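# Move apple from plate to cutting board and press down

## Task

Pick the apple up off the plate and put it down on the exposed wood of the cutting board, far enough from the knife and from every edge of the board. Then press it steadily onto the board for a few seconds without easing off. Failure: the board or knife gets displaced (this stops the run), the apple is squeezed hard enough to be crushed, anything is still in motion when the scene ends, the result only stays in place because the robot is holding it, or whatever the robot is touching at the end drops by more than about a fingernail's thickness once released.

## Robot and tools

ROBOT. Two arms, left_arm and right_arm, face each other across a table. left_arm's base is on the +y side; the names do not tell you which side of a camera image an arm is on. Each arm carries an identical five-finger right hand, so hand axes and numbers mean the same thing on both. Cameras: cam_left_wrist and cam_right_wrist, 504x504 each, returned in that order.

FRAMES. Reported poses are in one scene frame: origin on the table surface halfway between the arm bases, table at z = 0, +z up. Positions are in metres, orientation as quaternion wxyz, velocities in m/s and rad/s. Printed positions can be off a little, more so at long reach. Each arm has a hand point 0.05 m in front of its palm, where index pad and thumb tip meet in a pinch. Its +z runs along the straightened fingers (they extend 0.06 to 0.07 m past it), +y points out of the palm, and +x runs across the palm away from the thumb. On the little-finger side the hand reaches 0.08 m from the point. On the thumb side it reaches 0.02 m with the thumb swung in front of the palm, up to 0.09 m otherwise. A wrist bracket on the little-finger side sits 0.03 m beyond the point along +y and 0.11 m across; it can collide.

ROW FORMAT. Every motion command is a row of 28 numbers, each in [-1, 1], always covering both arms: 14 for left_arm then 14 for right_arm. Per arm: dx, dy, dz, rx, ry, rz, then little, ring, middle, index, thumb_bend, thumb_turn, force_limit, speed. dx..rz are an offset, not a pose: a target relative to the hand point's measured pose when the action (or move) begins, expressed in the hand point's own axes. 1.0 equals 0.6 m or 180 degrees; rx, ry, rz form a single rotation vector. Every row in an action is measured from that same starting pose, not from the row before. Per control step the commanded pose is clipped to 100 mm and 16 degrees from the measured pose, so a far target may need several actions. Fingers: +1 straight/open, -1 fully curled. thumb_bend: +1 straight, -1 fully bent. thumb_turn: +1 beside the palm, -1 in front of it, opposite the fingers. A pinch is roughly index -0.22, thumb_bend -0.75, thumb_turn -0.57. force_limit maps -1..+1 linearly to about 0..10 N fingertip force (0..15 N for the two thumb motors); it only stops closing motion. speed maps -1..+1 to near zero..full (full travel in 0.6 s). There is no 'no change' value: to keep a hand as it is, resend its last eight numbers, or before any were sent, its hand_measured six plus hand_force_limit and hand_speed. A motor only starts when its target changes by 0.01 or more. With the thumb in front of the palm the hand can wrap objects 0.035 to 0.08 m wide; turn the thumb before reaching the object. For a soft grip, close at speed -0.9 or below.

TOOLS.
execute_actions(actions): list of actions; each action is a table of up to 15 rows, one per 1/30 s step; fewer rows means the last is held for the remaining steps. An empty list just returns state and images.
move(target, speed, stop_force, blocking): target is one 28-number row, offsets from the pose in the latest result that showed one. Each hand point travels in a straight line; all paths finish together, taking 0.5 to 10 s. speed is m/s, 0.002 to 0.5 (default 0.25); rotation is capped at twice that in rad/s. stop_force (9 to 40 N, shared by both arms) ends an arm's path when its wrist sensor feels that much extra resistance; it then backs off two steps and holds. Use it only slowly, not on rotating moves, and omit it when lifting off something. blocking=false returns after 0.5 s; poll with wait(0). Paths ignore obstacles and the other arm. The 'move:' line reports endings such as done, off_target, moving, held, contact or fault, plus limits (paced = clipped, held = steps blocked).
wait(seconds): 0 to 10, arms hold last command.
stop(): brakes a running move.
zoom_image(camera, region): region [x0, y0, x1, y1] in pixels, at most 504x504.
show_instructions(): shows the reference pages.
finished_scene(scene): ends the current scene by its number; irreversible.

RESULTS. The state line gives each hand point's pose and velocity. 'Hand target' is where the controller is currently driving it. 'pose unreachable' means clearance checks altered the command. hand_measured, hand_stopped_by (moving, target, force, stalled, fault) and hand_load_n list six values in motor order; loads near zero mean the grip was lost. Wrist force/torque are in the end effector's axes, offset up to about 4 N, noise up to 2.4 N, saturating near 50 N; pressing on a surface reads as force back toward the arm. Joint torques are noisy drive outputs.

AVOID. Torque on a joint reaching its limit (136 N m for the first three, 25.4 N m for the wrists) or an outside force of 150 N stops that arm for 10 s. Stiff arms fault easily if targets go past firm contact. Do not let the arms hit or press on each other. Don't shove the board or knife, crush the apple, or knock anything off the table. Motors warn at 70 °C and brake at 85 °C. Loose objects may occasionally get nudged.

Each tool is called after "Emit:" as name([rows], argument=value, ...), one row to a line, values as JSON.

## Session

Emit:
execute_actions(actions=[])

Scene clock: 0.00 s.
left_arm: end_effector_position=(+0.2987, +0.4550, +0.4873) hand_measured=(+1.000, +1.000, +1.000, +1.000, +1.000, +1.000) hand_load_n=(+0.0, +0.0, +0.0, +0.0, +0.0, +0.0) hand_stopped_by=(target, target, target, target, target, target) hand_force_limit=0.00 hand_speed=-0.80 end_effector_quat_wxyz=(-0.000, +0.378, +0.926, -0.005) end_effector_velocity=(-0.000, -0.000, +0.000) end_effector_angular_velocity=(-0.000, -0.000, -0.003) | right_arm: end_effector_position=(+0.1843, -0.2574, +0.4686) hand_measured=(+1.000, +1.000, +1.000, +1.000, +1.000, +1.000) hand_load_n=(+0.0, +0.0, +0.0, +0.0, +0.0, +0.0) hand_stopped_by=(target, target, target, target, target, target) hand_force_limit=0.00 hand_speed=-0.80 end_effector_quat_wxyz=(-0.027, -0.301, +0.953, +0.013) end_effector_velocity=(+0.000, +0.000, -0.001) end_effector_angular_velocity=(-0.001, +0.003, -0.001)
Joint positions: left_arm=[ 0.556 -1.721  1.313  1.973  1.578 -1.916] | right_arm=[-1.195 -1.702  1.37   1.958  1.545 -1.879]
Joint velocities: left_arm=[-0.001  0.    -0.001  0.     0.     0.002] | right_arm=[ 0.     0.001  0.002 -0.    -0.     0.001]
Joint torques (N m, as the arm reports them, + toward a larger angle): no reading
Motor temperatures (°C, as the motors report them): left_arm=[28 26 27 37 37 34] | right_arm=[26 25 28 33 33 38]
Wrist force (N, on the end effector, along its own x y z axes, offset not removed): no reading
Wrist torque (N m, same axes, about the end effector's origin, offset not removed): no reading
Hand target (left_arm): +0.299, +0.455, +0.487; -0.000, +0.378, +0.926, -0.005
Hand target (right_arm): +0.184, -0.257, +0.469; -0.027, -0.301, +0.953, +0.013

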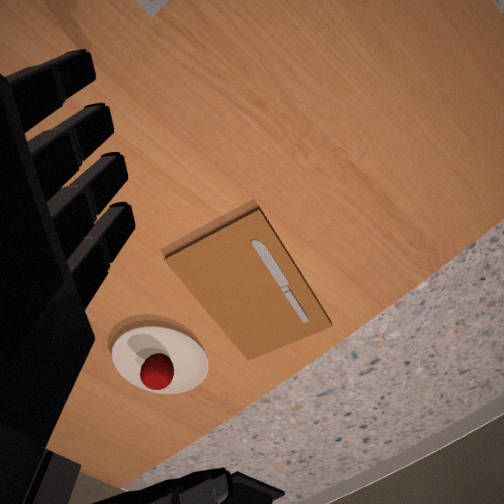

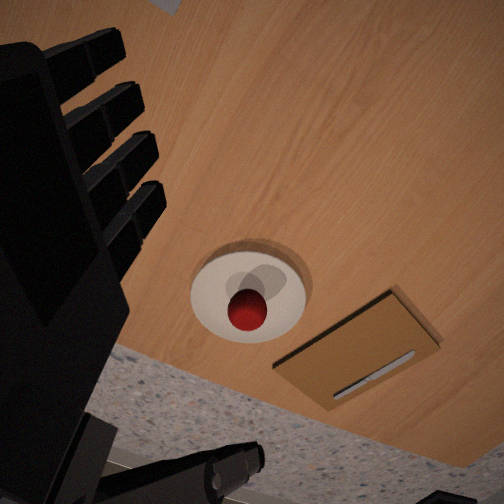

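Emit:
move(target=[-0.887,-0.372,0.618,0.204,-0.204,-0.4691,0.7,0.7,0.7,0.7,1,-1,0,0.5, 0,0,0,0,0,0,1,1,1,1,1,1,0,-0.8], speed=0.3)

Emit:
zoom_image(camera="cam_right_wrist", region=[160, 230, 410, 480])

Scene clock: 39.70 s.
left_arm: end_effector_position=(+0.5218, -0.0796, +0.1204) hand_measured=(+0.700, +0.700, +0.700, +0.700, +1.000, -1.000) hand_load_n=(+0.0, +0.0, +0.0, +0.0, +0.0, +0.0) hand_stopped_by=(target, target, target, target, target, target) hand_force_limit=0.00 hand_speed=0.50 end_effector_quat_wxyz=(-0.152, +0.356, -0.844, +0.371) end_effector_velocity=(+0.000, -0.002, -0.001) end_effector_angular_velocity=(+0.002, +0.002, +0.003) | right_arm: end_effector_position=(+0.1843, -0.2574, +0.4686) hand_measured=(+1.000, +1.000, +1.000, +1.000, +1.000, +1.000) hand_load_n=(+0.0, +0.0, +0.0, +0.0, +0.0, +0.0) hand_stopped_by=(target, target, target, target, target, target) hand_force_limit=0.00 hand_speed=-0.80 end_effector_quat_wxyz=(-0.027, -0.301, +0.953, +0.013) end_effector_velocity=(+0.000, -0.000, +0.000) end_effector_angular_velocity=(-0.000, -0.001, -0.002)
Joint positions: left_arm=[ 0.492 -0.673  0.729  0.732  1.28  -3.433] | right_arm=[-1.195 -1.702  1.37   1.958  1.545 -1.879]
Joint velocities: left_arm=[-0.001  0.01  -0.016  0.009 -0.002 -0.004] | right_arm=[-0.     0.    -0.001 -0.     0.     0.002]
Joint torques (N m, as the arm reports them, + toward a larger angle): left_arm=[ -7.51 -47.   -30.61   2.54  -1.69  -1.85] | right_arm=[  0.53  -8.77 -17.73   2.11  -0.16   0.15]
Motor temperatures (°C, as the motors report them): left_arm=[28 26 27 37 37 34] | right_arm=[26 25 28 33 33 38]
Wrist force (N, on the end effector, along its own x y z axes, offset not removed): left_arm=[0.5 -0.1 -0.7] | right_arm=[-0.1 -3.0 -6.6]
Wrist torque (N m, same axes, about the end effector's origin, offset not removed): left_arm=[-0.03 -0.20 -0.03] | right_arm=[0.04 0.04 -0.21]
Hand target (left_arm): +0.522, -0.080, +0.120; +0.152, -0.356, +0.844, -0.370
Hand target (right_arm): +0.184, -0.257, +0.469; -0.027, -0.301, +0.953, +0.013
Off the commanded pose (left_arm): 0.001 m, 0 deg.
Off the commanded pose (right_arm): 0.000 m, 0 deg.
move: done

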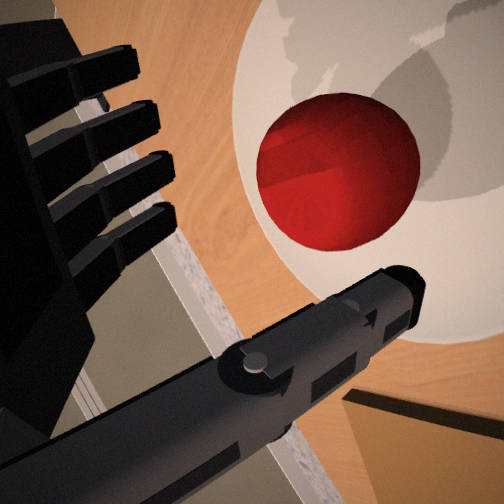

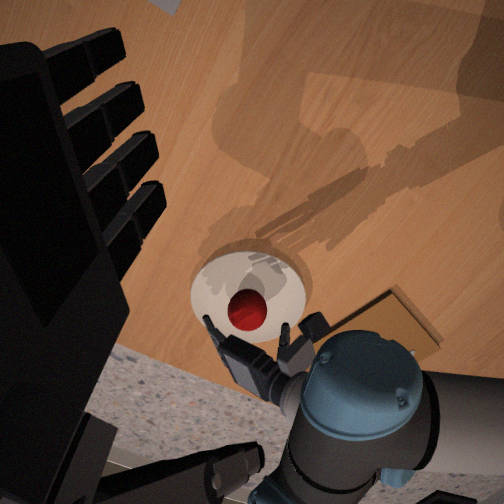

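Region (160, 230, 410, 480) of cam_right_wrist's 504x504 image, scaled by 2.016, with more detail than that image has.

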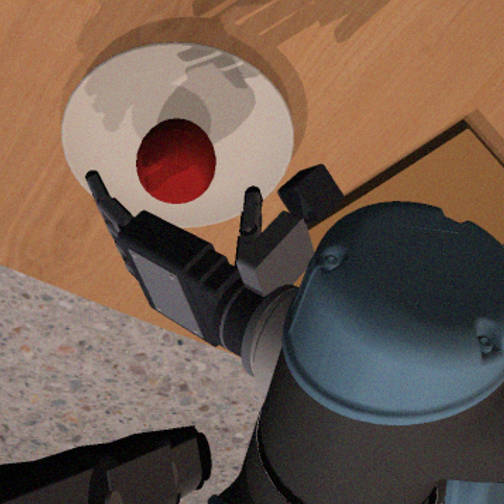

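Emit:
move(target=[-0.011,0.073,0.0925,0,0,0,0.7,0.7,0.7,0.7,1,-1,0,0.5, 0,0,0,0,0,0,1,1,1,1,1,1,0,-0.8], speed=0.07, stop_force=10)

Emit:
zoom_image(camera="cam_right_wrist", region=[170, 230, 350, 410])

Scene clock: 50.60 s.
left_arm: end_effector_position=(+0.5338, -0.0829, +0.0507) hand_measured=(+0.700, +0.700, +0.700, +0.700, +1.000, -1.000) hand_load_n=(+0.0, +0.0, +0.0, +0.0, +0.0, +0.0) hand_stopped_by=(target, target, target, target, target, target) hand_force_limit=0.00 hand_speed=0.50 end_effector_quat_wxyz=(-0.152, +0.356, -0.844, +0.371) end_effector_velocity=(+0.000, +0.000, -0.003) end_effector_angular_velocity=(+0.001, +0.001, +0.001) | right_arm: end_effector_position=(+0.1843, -0.2574, +0.4686) hand_measured=(+1.000, +1.000, +1.000, +1.000, +1.000, +1.000) hand_load_n=(+0.0, +0.0, +0.0, +0.0, +0.0, +0.0) hand_stopped_by=(target, target, target, target, target, target) hand_force_limit=0.00 hand_speed=-0.80 end_effector_quat_wxyz=(-0.027, -0.301, +0.953, +0.013) end_effector_velocity=(-0.000, -0.000, -0.001) end_effector_angular_velocity=(-0.001, +0.002, -0.002)
Joint positions: left_arm=[ 0.506 -0.612  0.795  0.603  1.291 -3.422] | right_arm=[-1.195 -1.702  1.37   1.958  1.545 -1.879]
Joint velocities: left_arm=[ 0.     0.002  0.003 -0.003 -0.    -0.001] | right_arm=[ 0.    -0.001  0.002 -0.    -0.     0.002]
Joint torques (N m, as the arm reports them, + toward a larger angle): left_arm=[  9.96 -47.96 -12.35  -1.29   1.65   1.98] | right_arm=[  0.97  -8.84 -17.99   2.18  -0.21   0.13]
Motor temperatures (°C, as the motors report them): left_arm=[28 26 27 37 37 34] | right_arm=[26 25 28 33 33 38]
Wrist force (N, on the end effector, along its own x y z axes, offset not removed): left_arm=[3.7 0.3 1.7] | right_arm=[-1.0 0.2 -4.2]
Wrist torque (N m, same axes, about the end effector's origin, offset not removed): left_arm=[0.04 -0.65 0.09] | right_arm=[0.15 0.63 0.24]
Hand target (left_arm): +0.534, -0.083, +0.050; +0.152, -0.356, +0.844, -0.371
Hand target (right_arm): +0.184, -0.257, +0.469; -0.027, -0.301, +0.953, +0.013
Off the commanded pose (left_arm): 0.000 m, 0 deg.
Off the commanded pose (right_arm): 0.000 m, 0 deg.
move: done

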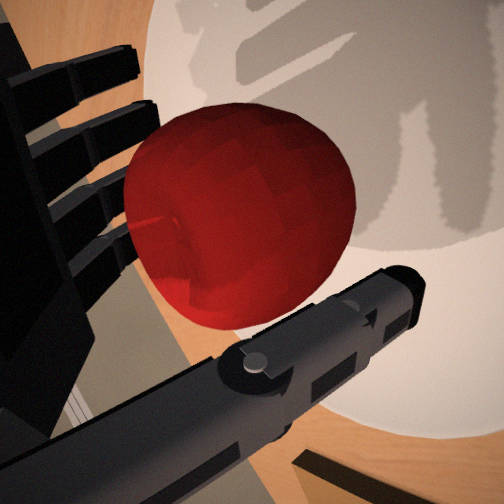

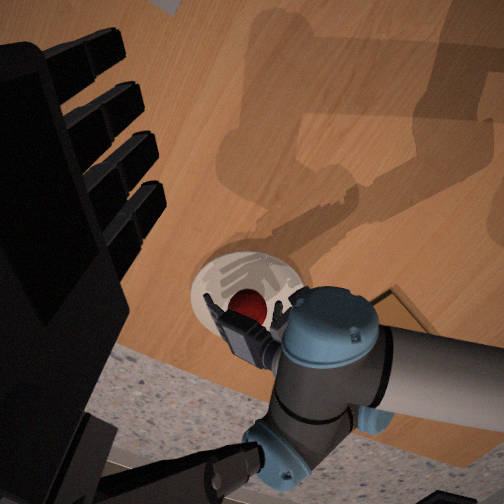

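Region (170, 230, 350, 410) of cam_right_wrist's 504x504 image, scaled by 2.800, with more detail than that image has.

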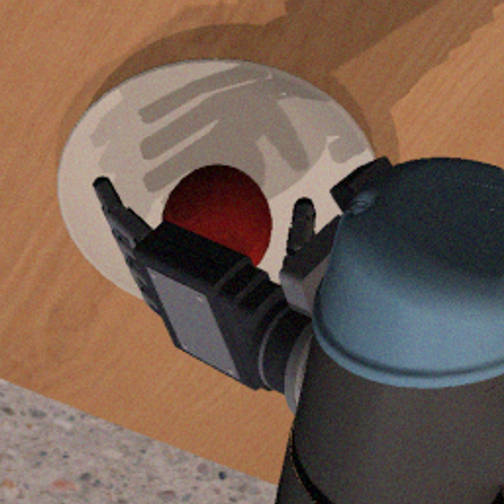

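Emit:
move(target=[0.003,0.011,0.0102,0,0,0,0.7,0.7,0.7,0.7,1,-1,0,0.5, 0,0,0,0,0,0,1,1,1,1,1,1,0,-0.8], speed=0.02, stop_force=9)

Emit:
move(target=[0,0,0,0,0,0,-0.3,-0.6,-0.6,-0.6,-0.8,-1,0.2,-0.7, 0,0,0,0,0,0,1,1,1,1,1,1,0,-0.8])

Scene clock: 55.93 s.
left_arm: end_effector_position=(+0.5325, -0.0843, +0.0419) hand_measured=(+0.700, +0.700, +0.700, +0.700, +1.000, -1.000) hand_load_n=(+0.0, +0.0, +0.0, +0.0, +0.0, +0.0) hand_stopped_by=(target, target, target, target, target, target) hand_force_limit=0.00 hand_speed=0.50 end_effector_quat_wxyz=(-0.152, +0.356, -0.844, +0.371) end_effector_velocity=(-0.000, -0.001, -0.002) end_effector_angular_velocity=(-0.000, -0.000, -0.000) | right_arm: end_effector_position=(+0.1843, -0.2574, +0.4686) hand_measured=(+1.000, +1.000, +1.000, +1.000, +1.000, +1.000) hand_load_n=(+0.0, +0.0, +0.0, +0.0, +0.0, +0.0) hand_stopped_by=(target, target, target, target, target, target) hand_force_limit=0.00 hand_speed=-0.80 end_effector_quat_wxyz=(-0.027, -0.301, +0.953, +0.013) end_effector_velocity=(-0.000, -0.000, +0.000) end_effector_angular_velocity=(-0.000, -0.001, -0.000)
Joint positions: left_arm=[ 0.504 -0.605  0.805  0.587  1.289 -3.424] | right_arm=[-1.195 -1.702  1.37   1.958  1.545 -1.879]
Joint velocities: left_arm=[-0.001  0.002  0.002 -0.004 -0.    -0.   ] | right_arm=[-0.    -0.001 -0.     0.     0.    -0.   ]
Joint torques (N m, as the arm reports them, + toward a larger angle): left_arm=[ -7.13 -48.29 -12.35  -1.41  -1.89  -1.75] | right_arm=[  0.74  -9.16 -17.06   2.14  -0.2    0.26]
Motor temperatures (°C, as the motors report them): left_arm=[28 26 27 37 37 34] | right_arm=[26 25 28 33 33 38]
Wrist force (N, on the end effector, along its own x y z axes, offset not removed): left_arm=[0.5 -0.6 -3.5] | right_arm=[-1.7 -5.4 -0.4]
Wrist torque (N m, same axes, about the end effector's origin, offset not removed): left_arm=[0.15 0.05 -0.16] | right_arm=[-0.70 0.23 -0.09]
Hand target (left_arm): +0.533, -0.084, +0.042; +0.152, -0.356, +0.844, -0.371
Hand target (right_arm): +0.184, -0.257, +0.469; -0.027, -0.301, +0.953, +0.013
Off the commanded pose (left_arm): 0.000 m, 0 deg.
Off the commanded pose (right_arm): 0.000 m, 0 deg.
move: done

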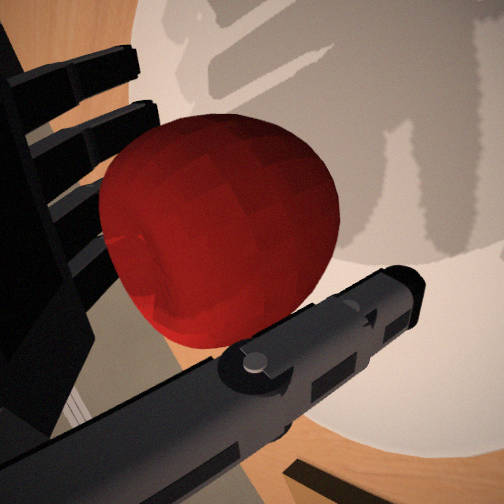

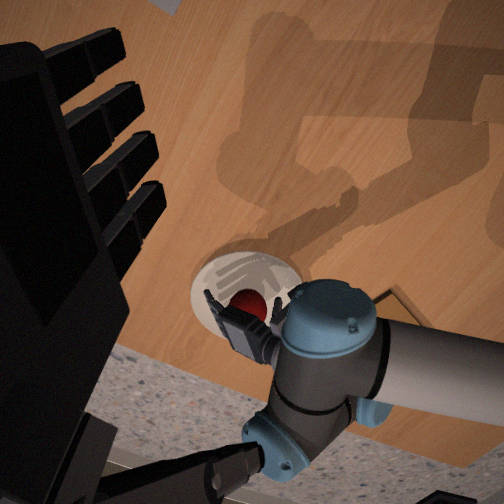

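Scene clock: 58.20 s.
left_arm: end_effector_position=(+0.5325, -0.0843, +0.0419) hand_measured=(-0.300, +0.120, +0.222, +0.170, +0.684, -1.000) hand_load_n=(+0.0, +6.5, +4.0, +5.0, +11.5, +2.5) hand_stopped_by=(target, force, force, force, force, target) hand_force_limit=0.20 hand_speed=-0.70 end_effector_quat_wxyz=(-0.152, +0.356, -0.844, +0.371) end_effector_velocity=(+0.000, +0.000, +0.000) end_effector_angular_velocity=(+0.001, -0.000, -0.001) | right_arm: end_effector_position=(+0.1843, -0.2574, +0.4686) hand_measured=(+1.000, +1.000, +1.000, +1.000, +1.000, +1.000) hand_load_n=(+0.0, +0.0, +0.0, +0.0, +0.0, +0.0) hand_stopped_by=(target, target, target, target, target, target) hand_force_limit=0.00 hand_speed=-0.80 end_effector_quat_wxyz=(-0.027, -0.301, +0.953, +0.013) end_effector_velocity=(-0.000, -0.000, -0.000) end_effector_angular_velocity=(-0.000, +0.000, +0.000)
Joint positions: left_arm=[ 0.504 -0.605  0.805  0.587  1.289 -3.424] | right_arm=[-1.195 -1.702  1.37   1.958  1.545 -1.879]
Joint velocities: left_arm=[ 0.     0.    -0.    -0.     0.     0.001] | right_arm=[ 0.    -0.     0.001 -0.     0.    -0.   ]
Joint torques (N m, as the arm reports them, + toward a larger angle): left_arm=[  2.49 -65.09 -29.82   1.     1.49  -0.3 ] | right_arm=[  0.43  -9.15 -17.53   2.22  -0.17   0.18]
Motor temperatures (°C, as the motors report them): left_arm=[28 26 27 37 37 34] | right_arm=[26 25 28 33 33 38]
Wrist force (N, on the end effector, along its own x y z axes, offset not removed): left_arm=[-0.6 2.4 -2.3] | right_arm=[-2.9 -2.8 -2.9]
Wrist torque (N m, same axes, about the end effector's origin, offset not removed): left_arm=[0.43 0.09 -0.09] | right_arm=[-0.19 0.38 -0.09]
Hand target (left_arm): +0.533, -0.084, +0.042; +0.152, -0.356, +0.844, -0.371
Hand target (right_arm): +0.184, -0.257, +0.469; -0.027, -0.301, +0.953, +0.013
Off the commanded pose (left_arm): 0.000 m, 0 deg.
Off the commanded pose (right_arm): 0.000 m, 0 deg.
move: done

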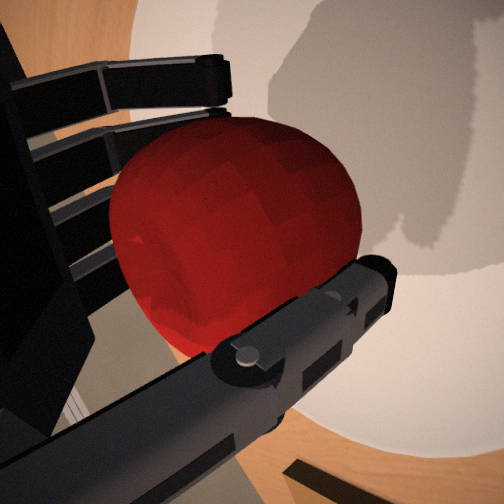

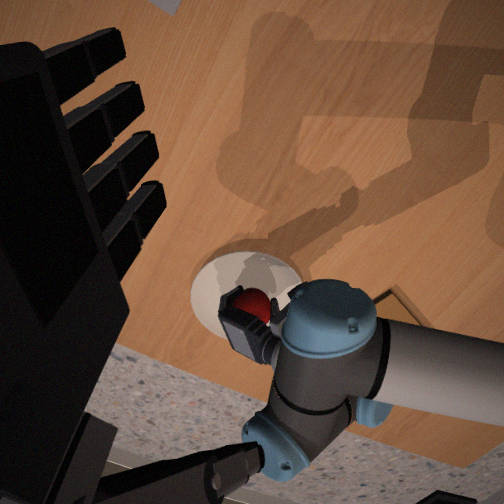

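Emit:
move(target=[0.001,-0.0734,-0.0678,0,0,0,-0.3,-0.6,-0.6,-0.6,-0.8,-1,0.2,-0.7, 0,0,0,0,0,0,1,1,1,1,1,1,0,-0.8], speed=0.1)

Emit:
move(target=[-0.30,0.182,-0.20,0,0,0,-0.3,-0.6,-0.6,-0.6,-0.8,-1,0.2,-0.7, 0,0,0,0,0,0,1,1,1,1,1,1,0,-0.8], speed=0.2)

Emit:
zoom_image(camera="cam_right_wrist", region=[260, 260, 480, 480])

Scene clock: 67.80 s.
left_arm: end_effector_position=(+0.5326, -0.0843, +0.1017) hand_measured=(-0.300, +0.120, +0.222, +0.170, +0.684, -1.000) hand_load_n=(+0.0, +6.5, +4.0, +5.0, +11.5, +2.5) hand_stopped_by=(target, force, force, force, force, target) hand_force_limit=0.20 hand_speed=-0.70 end_effector_quat_wxyz=(-0.152, +0.356, -0.844, +0.371) end_effector_velocity=(+0.000, -0.001, +0.002) end_effector_angular_velocity=(-0.001, +0.001, +0.001) | right_arm: end_effector_position=(+0.1843, -0.2574, +0.4686) hand_measured=(+1.000, +1.000, +1.000, +1.000, +1.000, +1.000) hand_load_n=(+0.0, +0.0, +0.0, +0.0, +0.0, +0.0) hand_stopped_by=(target, target, target, target, target, target) hand_force_limit=0.00 hand_speed=-0.80 end_effector_quat_wxyz=(-0.027, -0.301, +0.953, +0.013) end_effector_velocity=(+0.000, +0.000, +0.000) end_effector_angular_velocity=(+0.001, -0.001, +0.001)
Joint positions: left_arm=[ 0.504 -0.633  0.702  0.716  1.289 -3.424] | right_arm=[-1.195 -1.702  1.37   1.958  1.545 -1.879]
Joint velocities: left_arm=[ 0.     0.001 -0.007  0.006 -0.    -0.002] | right_arm=[ 0.001  0.    -0.001 -0.    -0.    -0.   ]
Joint torques (N m, as the arm reports them, + toward a larger angle): left_arm=[ -7.71 -49.88 -30.27   2.27  -1.83  -2.06] | right_arm=[  1.22  -9.14 -17.3    2.17  -0.25   0.23]
Motor temperatures (°C, as the motors report them): left_arm=[28 26 27 37 37 34] | right_arm=[26 25 28 33 33 38]
Wrist force (N, on the end effector, along its own x y z axes, offset not removed): left_arm=[-2.0 2.1 -2.2] | right_arm=[2.2 -4.1 -3.6]
Wrist torque (N m, same axes, about the end effector's origin, offset not removed): left_arm=[0.34 0.24 -0.16] | right_arm=[-0.36 -0.45 0.14]
Hand target (left_arm): +0.532, -0.084, +0.102; +0.152, -0.356, +0.844, -0.371
Hand target (right_arm): +0.184, -0.257, +0.469; -0.027, -0.301, +0.953, +0.013
Off the commanded pose (left_arm): 0.000 m, 0 deg.
Off the commanded pose (right_arm): 0.000 m, 0 deg.
move: done

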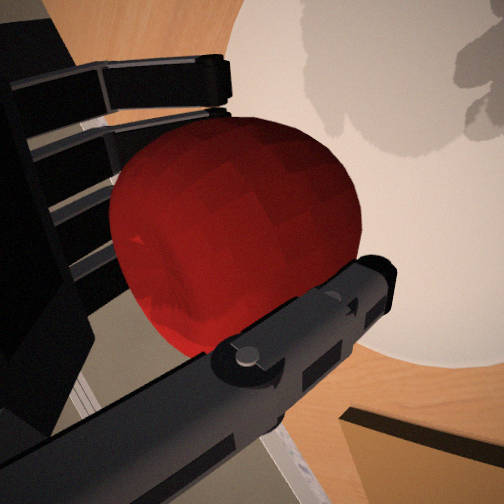

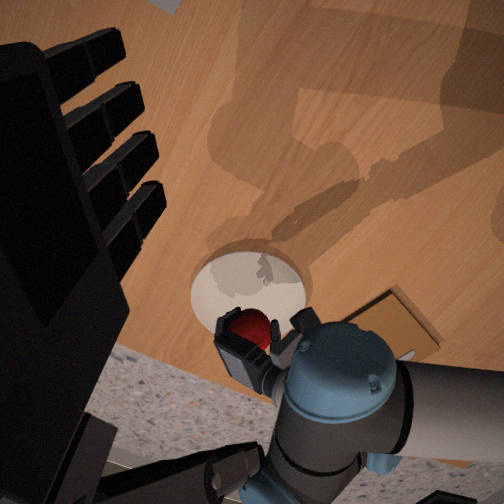

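Scene clock: 69.60 s.
left_arm: end_effector_position=(+0.5426, +0.1576, +0.1016) hand_measured=(-0.300, +0.120, +0.222, +0.170, +0.684, -1.000) hand_load_n=(+0.0, +6.5, +4.0, +5.0, +11.5, +2.5) hand_stopped_by=(target, force, force, force, force, target) hand_force_limit=0.20 hand_speed=-0.70 end_effector_quat_wxyz=(-0.152, +0.356, -0.844, +0.371) end_effector_velocity=(-0.000, +0.002, -0.000) end_effector_angular_velocity=(-0.000, -0.001, -0.001) | right_arm: end_effector_position=(+0.1843, -0.2574, +0.4686) hand_measured=(+1.000, +1.000, +1.000, +1.000, +1.000, +1.000) hand_load_n=(+0.0, +0.0, +0.0, +0.0, +0.0, +0.0) hand_stopped_by=(target, target, target, target, target, target) hand_force_limit=0.00 hand_speed=-0.80 end_effector_quat_wxyz=(-0.027, -0.301, +0.953, +0.013) end_effector_velocity=(-0.000, -0.000, +0.000) end_effector_angular_velocity=(-0.000, -0.000, +0.000)
Joint positions: left_arm=[ 0.725 -1.101  1.501  0.354  1.448 -3.267] | right_arm=[-1.195 -1.702  1.37   1.958  1.545 -1.879]
Joint velocities: left_arm=[ 0.002 -0.003  0.005 -0.003  0.002  0.003] | right_arm=[ 0. -0. -0.  0.  0. -0.]
Joint torques (N m, as the arm reports them, + toward a larger angle): left_arm=[  9.42 -47.93 -12.1   -1.47   1.68   2.18] | right_arm=[  0.63  -9.34 -17.79   2.2   -0.27   0.2 ]
Motor temperatures (°C, as the motors report them): left_arm=[28 26 27 37 37 34] | right_arm=[26 25 28 33 33 38]
Wrist force (N, on the end effector, along its own x y z axes, offset not removed): left_arm=[0.0 0.7 -1.7] | right_arm=[-3.1 -2.8 -5.3]
Wrist torque (N m, same axes, about the end effector's origin, offset not removed): left_arm=[0.09 -0.06 -0.03] | right_arm=[-0.04 0.53 0.00]
Hand target (left_arm): +0.543, +0.158, +0.102; +0.152, -0.356, +0.844, -0.371
Hand target (right_arm): +0.184, -0.257, +0.469; -0.027, -0.301, +0.953, +0.013
Off the commanded pose (left_arm): 0.000 m, 0 deg.
Off the commanded pose (right_arm): 0.000 m, 0 deg.
move: done

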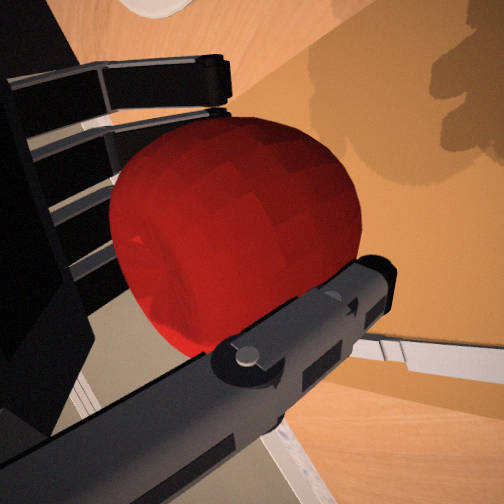

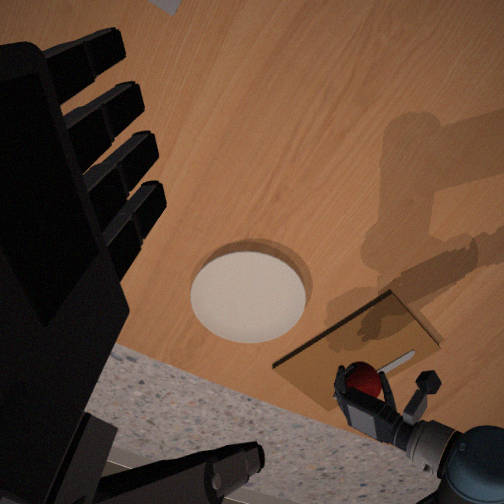

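Region (260, 260, 480, 480) of cam_right_wrist's 504x504 image, scaled by 2.291, with more detail than that image has.

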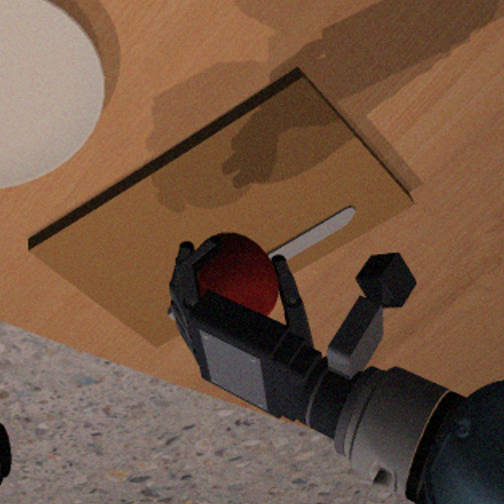

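Emit:
move(target=[-0.028,0.0597,0.038,0,0,0,-0.3,-0.6,-0.6,-0.6,-0.8,-1,0.2,-0.7, 0,0,0,0,0,0,1,1,1,1,1,1,0,-0.8], speed=0.07, stop_force=10)

Emit:
move(target=[0,0.0245,0.0226,0,0,0,-0.3,-0.6,-0.6,-0.6,-0.8,-1,0.2,-0.7, 0,0,0,0,0,0,1,1,1,1,1,1,0,-0.8], speed=0.007, stop_force=10)

Scene clock: 93.50 s.
left_arm: end_effector_position=(+0.5487, +0.1746, +0.0599) hand_measured=(-0.300, +0.120, +0.222, +0.170, +0.684, -1.000) hand_load_n=(+0.0, +6.5, +4.0, +5.0, +11.5, +2.5) hand_stopped_by=(target, force, force, force, force, target) hand_force_limit=0.20 hand_speed=-0.70 end_effector_quat_wxyz=(-0.152, +0.356, -0.844, +0.371) end_effector_velocity=(+0.001, +0.000, -0.001) end_effector_angular_velocity=(-0.001, -0.000, +0.000) | right_arm: end_effector_position=(+0.1843, -0.2574, +0.4686) hand_measured=(+1.000, +1.000, +1.000, +1.000, +1.000, +1.000) hand_load_n=(+0.0, +0.0, +0.0, +0.0, +0.0, +0.0) hand_stopped_by=(target, target, target, target, target, target) hand_force_limit=0.00 hand_speed=-0.80 end_effector_quat_wxyz=(-0.027, -0.301, +0.953, +0.013) end_effector_velocity=(+0.000, -0.000, +0.000) end_effector_angular_velocity=(+0.000, -0.001, +0.000)
Joint positions: left_arm=[ 0.756 -1.071  1.573  0.25   1.471 -3.245] | right_arm=[-1.195 -1.702  1.37   1.958  1.545 -1.879]
Joint velocities: left_arm=[ 0.001  0.002  0.002 -0.005  0.001  0.   ] | right_arm=[-0.001 -0.    -0.001 -0.     0.    -0.001]
Joint torques (N m, as the arm reports them, + toward a larger angle): left_arm=[ 10.69 -32.72 -10.21  -1.67   1.45   2.12] | right_arm=[  0.52  -9.78 -17.72   2.32  -0.35   0.18]
Motor temperatures (°C, as the motors report them): left_arm=[28 26 27 37 37 34] | right_arm=[26 25 28 33 33 38]
Wrist force (N, on the end effector, along its own x y z axes, offset not removed): left_arm=[0.1 4.5 -2.0] | right_arm=[-3.7 -5.8 -3.2]
Wrist torque (N m, same axes, about the end effector's origin, offset not removed): left_arm=[0.80 0.02 -0.05] | right_arm=[-0.65 0.69 -0.33]
Hand target (left_arm): +0.549, +0.175, +0.060; +0.152, -0.356, +0.844, -0.371
Hand target (right_arm): +0.184, -0.257, +0.469; -0.027, -0.301, +0.953, +0.013
Off the commanded pose (left_arm): 0.000 m, 0 deg.
Off the commanded pose (right_arm): 0.000 m, 0 deg.
move: done

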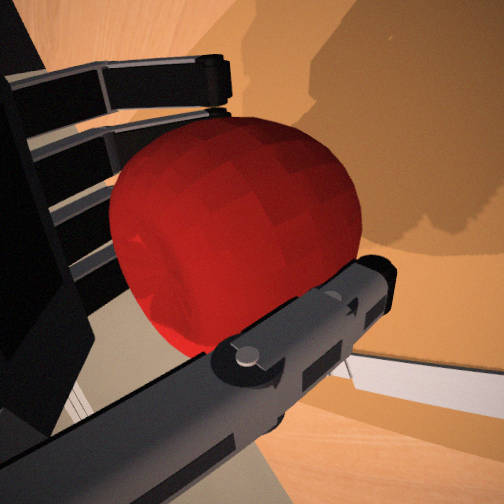

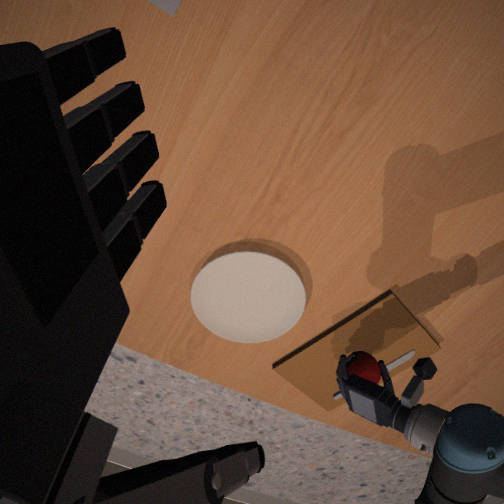

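Scene clock: 95.57 s.
left_arm: end_effector_position=(+0.5485, +0.1746, +0.0479) hand_measured=(-0.300, +0.120, +0.222, +0.170, +0.684, -1.000) hand_load_n=(+0.0, +5.5, +4.0, +4.5, +10.0, +2.0) hand_stopped_by=(target, force, force, force, force, target) hand_force_limit=0.20 hand_speed=-0.70 end_effector_quat_wxyz=(-0.152, +0.356, -0.844, +0.370) end_effector_velocity=(-0.000, +0.000, +0.003) end_effector_angular_velocity=(-0.000, +0.002, +0.002) | right_arm: end_effector_position=(+0.1843, -0.2574, +0.4686) hand_measured=(+1.000, +1.000, +1.000, +1.000, +1.000, +1.000) hand_load_n=(+0.0, +0.0, +0.0, +0.0, +0.0, +0.0) hand_stopped_by=(target, target, target, target, target, target) hand_force_limit=0.00 hand_speed=-0.80 end_effector_quat_wxyz=(-0.027, -0.301, +0.953, +0.013) end_effector_velocity=(-0.000, +0.000, +0.000) end_effector_angular_velocity=(+0.000, +0.000, -0.002)
Joint positions: left_arm=[ 0.756 -1.058  1.586  0.224  1.471 -3.246] | right_arm=[-1.195 -1.702  1.37   1.958  1.545 -1.879]
Joint velocities: left_arm=[ 0.    -0.003 -0.004  0.008  0.    -0.003] | right_arm=[ 0.    -0.     0.     0.    -0.001  0.002]
Joint torques (N m, as the arm reports them, + toward a larger angle): left_arm=[ -6.74 -44.92 -24.41   3.    -1.22  -1.86] | right_arm=[  0.91  -9.44 -17.61   2.29  -0.32   0.27]
Motor temperatures (°C, as the motors report them): left_arm=[28 26 27 37 37 34] | right_arm=[26 25 28 33 33 38]
Wrist force (N, on the end effector, along its own x y z axes, offset not removed): left_arm=[-0.1 -4.2 -3.9] | right_arm=[-3.9 -7.0 -3.8]
Wrist torque (N m, same axes, about the end effector's origin, offset not removed): left_arm=[0.29 0.22 -0.35] | right_arm=[-0.71 0.67 -0.30]
Hand target (left_arm): +0.549, +0.175, +0.048; +0.152, -0.356, +0.844, -0.371
Hand target (right_arm): +0.184, -0.257, +0.469; -0.027, -0.301, +0.953, +0.013
Off the commanded pose (left_arm): 0.008 m, 0 deg.
Off the commanded pose (right_arm): 0.000 m, 0 deg.
move: contact (left_arm)

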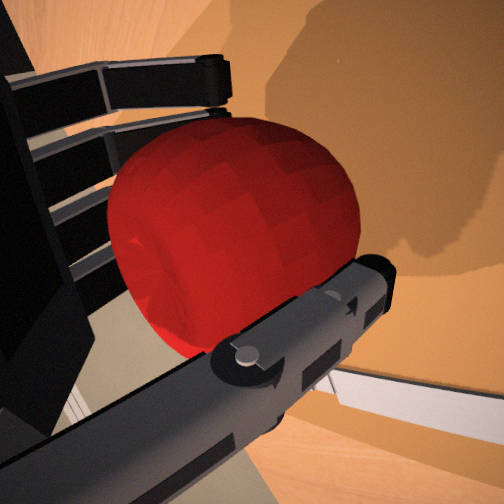

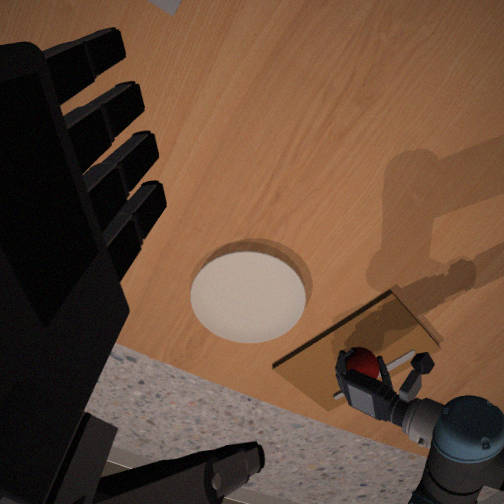

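Matches scene 1. Repeat the release, lift, reorient sequence.

Emit:
move(target=[0,-0.0006,-0.0006,0,0,0,0.55,0.55,0.55,0.55,1,-1,0.2,-0.4, 0,0,0,0,0,0,1,1,1,1,1,1,0,-0.8])

Emit:
move(target=[0.001,-0.0856,-0.079,0,0,0,0.55,0.55,0.55,0.55,1,-1,0.2,-0.4, 0,0,0,0,0,0,1,1,1,1,1,1,0,-0.8], speed=0.1)

Emit:
move(target=[-0.012,0.0273,0.066,0.152,0,0,0.9,0.9,0.9,0.9,1,1,0.2,1, 0,0,0,0,0,0,1,1,1,1,1,1,0,-0.8], speed=0.12)

Scene clock: 101.20 s.
left_arm: end_effector_position=(+0.5485, +0.1746, +0.0484) hand_measured=(+0.550, +0.550, +0.550, +0.550, +1.000, -1.000) hand_load_n=(+0.0, +0.0, +0.0, +0.0, +0.0, +0.0) hand_stopped_by=(target, target, target, target, target, target) hand_force_limit=0.20 hand_speed=-0.40 end_effector_quat_wxyz=(-0.152, +0.356, -0.844, +0.371) end_effector_velocity=(-0.000, -0.000, -0.000) end_effector_angular_velocity=(-0.001, +0.001, +0.001) | right_arm: end_effector_position=(+0.1843, -0.2574, +0.4686) hand_measured=(+1.000, +1.000, +1.000, +1.000, +1.000, +1.000) hand_load_n=(+0.0, +0.0, +0.0, +0.0, +0.0, +0.0) hand_stopped_by=(target, target, target, target, target, target) hand_force_limit=0.00 hand_speed=-0.80 end_effector_quat_wxyz=(-0.027, -0.301, +0.953, +0.013) end_effector_velocity=(+0.000, +0.000, +0.000) end_effector_angular_velocity=(+0.000, -0.001, -0.002)
Joint positions: left_arm=[ 0.756 -1.058  1.585  0.225  1.471 -3.246] | right_arm=[-1.195 -1.702  1.37   1.958  1.545 -1.879]
Joint velocities: left_arm=[ 0.    -0.    -0.     0.     0.    -0.001] | right_arm=[ 0.001 -0.    -0.    -0.    -0.     0.003]
Joint torques (N m, as the arm reports them, + toward a larger angle): left_arm=[  5.1  -47.62  -9.54   2.23   1.75  -0.24] | right_arm=[  0.33  -9.67 -17.56   2.2   -0.27   0.29]
Motor temperatures (°C, as the motors report them): left_arm=[28 26 27 37 37 34] | right_arm=[26 25 28 33 33 38]
Wrist force (N, on the end effector, along its own x y z axes, offset not removed): left_arm=[-1.1 -1.4 -0.8] | right_arm=[-5.0 -2.3 1.6]
Wrist torque (N m, same axes, about the end effector's origin, offset not removed): left_arm=[0.05 -0.02 -0.14] | right_arm=[-0.29 0.46 -0.07]
Hand target (left_arm): +0.549, +0.175, +0.048; +0.152, -0.356, +0.844, -0.370
Hand target (right_arm): +0.184, -0.257, +0.469; -0.027, -0.301, +0.953, +0.013
Off the commanded pose (left_arm): 0.000 m, 0 deg.
Off the commanded pose (right_arm): 0.000 m, 0 deg.
move: done

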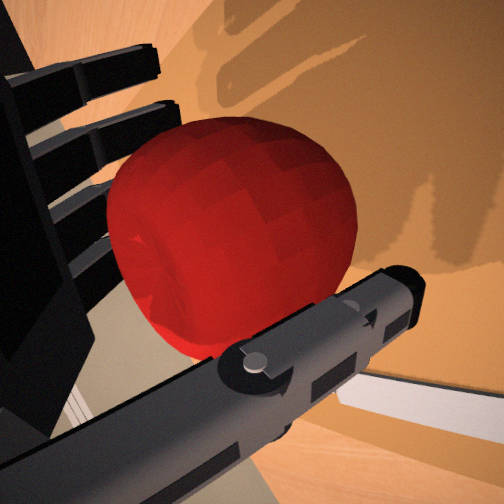

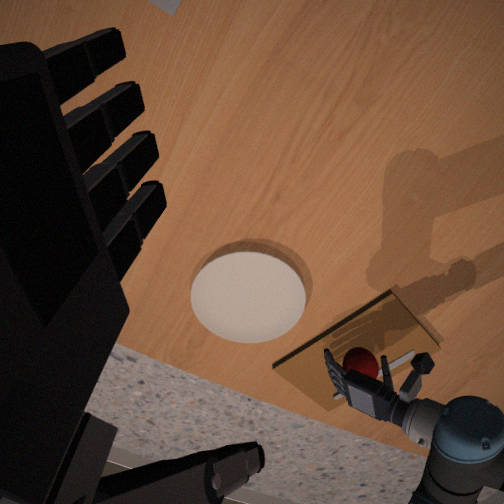

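Scene clock: 102.40 s.
left_arm: end_effector_position=(+0.5486, +0.1746, +0.1181) hand_measured=(+0.550, +0.550, +0.550, +0.550, +1.000, -1.000) hand_load_n=(+0.0, +0.0, +0.0, +0.0, +0.0, +0.0) hand_stopped_by=(target, target, target, target, target, target) hand_force_limit=0.20 hand_speed=-0.40 end_effector_quat_wxyz=(-0.152, +0.356, -0.844, +0.371) end_effector_velocity=(+0.000, -0.000, +0.002) end_effector_angular_velocity=(-0.001, -0.001, +0.000) | right_arm: end_effector_position=(+0.1843, -0.2574, +0.4686) hand_measured=(+1.000, +1.000, +1.000, +1.000, +1.000, +1.000) hand_load_n=(+0.0, +0.0, +0.0, +0.0, +0.0, +0.0) hand_stopped_by=(target, target, target, target, target, target) hand_force_limit=0.00 hand_speed=-0.80 end_effector_quat_wxyz=(-0.027, -0.301, +0.953, +0.013) end_effector_velocity=(-0.000, -0.000, +0.000) end_effector_angular_velocity=(+0.001, -0.001, -0.001)
Joint positions: left_arm=[ 0.756 -1.129  1.498  0.383  1.471 -3.245] | right_arm=[-1.195 -1.702  1.37   1.958  1.545 -1.879]
Joint velocities: left_arm=[ 0.    -0.001 -0.004  0.005 -0.    -0.   ] | right_arm=[ 0.    -0.002  0.     0.    -0.     0.001]
Joint torques (N m, as the arm reports them, + toward a larger angle): left_arm=[  5.71 -47.19 -29.41   2.21  -1.28  -0.9 ] | right_arm=[  0.52  -9.1  -17.6    2.11  -0.36   0.22]
Motor temperatures (°C, as the motors report them): left_arm=[28 26 27 37 37 34] | right_arm=[26 25 28 33 33 38]
Wrist force (N, on the end effector, along its own x y z axes, offset not removed): left_arm=[-1.2 2.5 -1.8] | right_arm=[0.5 -3.7 1.1]
Wrist torque (N m, same axes, about the end effector's origin, offset not removed): left_arm=[0.52 0.03 0.00] | right_arm=[-0.65 -0.06 -0.16]
Hand target (left_arm): +0.549, +0.175, +0.118; +0.152, -0.356, +0.844, -0.371
Hand target (right_arm): +0.184, -0.257, +0.469; -0.027, -0.301, +0.953, +0.013
Off the commanded pose (left_arm): 0.000 m, 0 deg.
Off the commanded pose (right_arm): 0.000 m, 0 deg.
move: done

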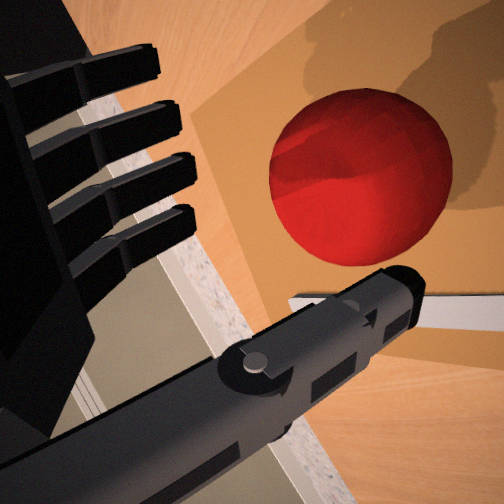

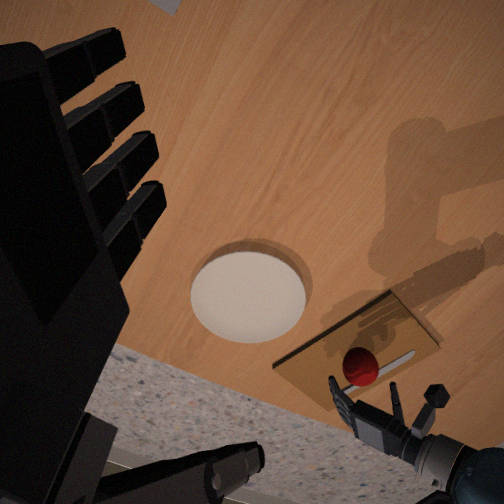

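Scene clock: 104.83 s.
left_arm: end_effector_position=(+0.5662, +0.1670, +0.0793) hand_measured=(+0.900, +0.900, +0.900, +0.900, +1.000, +1.000) hand_load_n=(+0.0, +0.0, +0.0, +0.0, +0.0, +0.0) hand_stopped_by=(target, target, target, target, target, target) hand_force_limit=0.20 hand_speed=1.00 end_effector_quat_wxyz=(-0.232, +0.310, -0.733, +0.559) end_effector_velocity=(+0.001, -0.001, +0.000) end_effector_angular_velocity=(-0.008, -0.010, -0.000) | right_arm: end_effector_position=(+0.1843, -0.2574, +0.4686) hand_measured=(+1.000, +1.000, +1.000, +1.000, +1.000, +1.000) hand_load_n=(+0.0, +0.0, +0.0, +0.0, +0.0, +0.0) hand_stopped_by=(target, target, target, target, target, target) hand_force_limit=0.00 hand_speed=-0.80 end_effector_quat_wxyz=(-0.027, -0.301, +0.953, +0.013) end_effector_velocity=(-0.000, -0.000, +0.000) end_effector_angular_velocity=(+0.000, -0.001, -0.000)
Joint positions: left_arm=[ 0.748 -1.216  1.943 -0.453  1.426 -3.19 ] | right_arm=[-1.195 -1.702  1.37   1.958  1.545 -1.879]
Joint velocities: left_arm=[-0.     0.002  0.006 -0.02  -0.001  0.003] | right_arm=[ 0.    -0.001  0.    -0.    -0.     0.   ]
Joint torques (N m, as the arm reports them, + toward a larger angle): left_arm=[ -8.07 -24.44  -9.11  -2.33  -1.68   2.16] | right_arm=[  0.62  -9.54 -18.01   2.23  -0.39   0.35]
Motor temperatures (°C, as the motors report them): left_arm=[28 26 27 37 37 34] | right_arm=[26 25 28 33 33 38]
Wrist force (N, on the end effector, along its own x y z axes, offset not removed): left_arm=[-2.2 0.1 -1.5] | right_arm=[-1.1 -3.4 -3.6]
Wrist torque (N m, same axes, about the end effector's origin, offset not removed): left_arm=[0.16 0.23 -0.18] | right_arm=[-0.11 0.06 -0.22]
Hand target (left_arm): +0.566, +0.167, +0.079; +0.232, -0.310, +0.733, -0.560
Hand target (right_arm): +0.184, -0.257, +0.469; -0.027, -0.301, +0.953, +0.013
Off the commanded pose (left_arm): 0.000 m, 0 deg.
Off the commanded pose (right_arm): 0.000 m, 0 deg.
move: done

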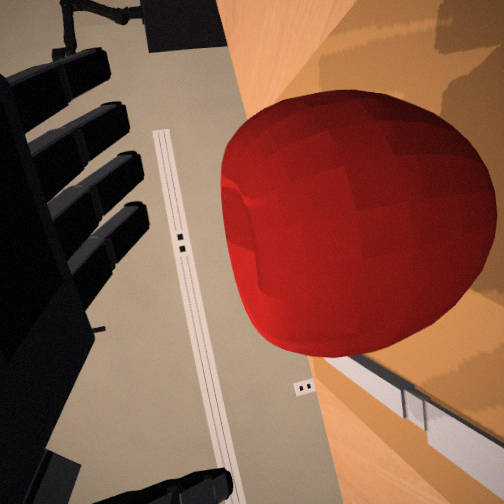

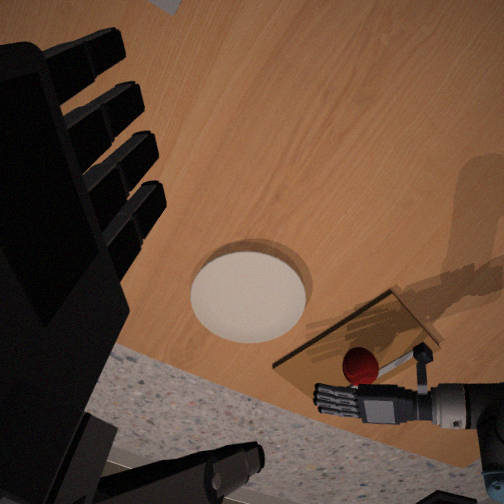

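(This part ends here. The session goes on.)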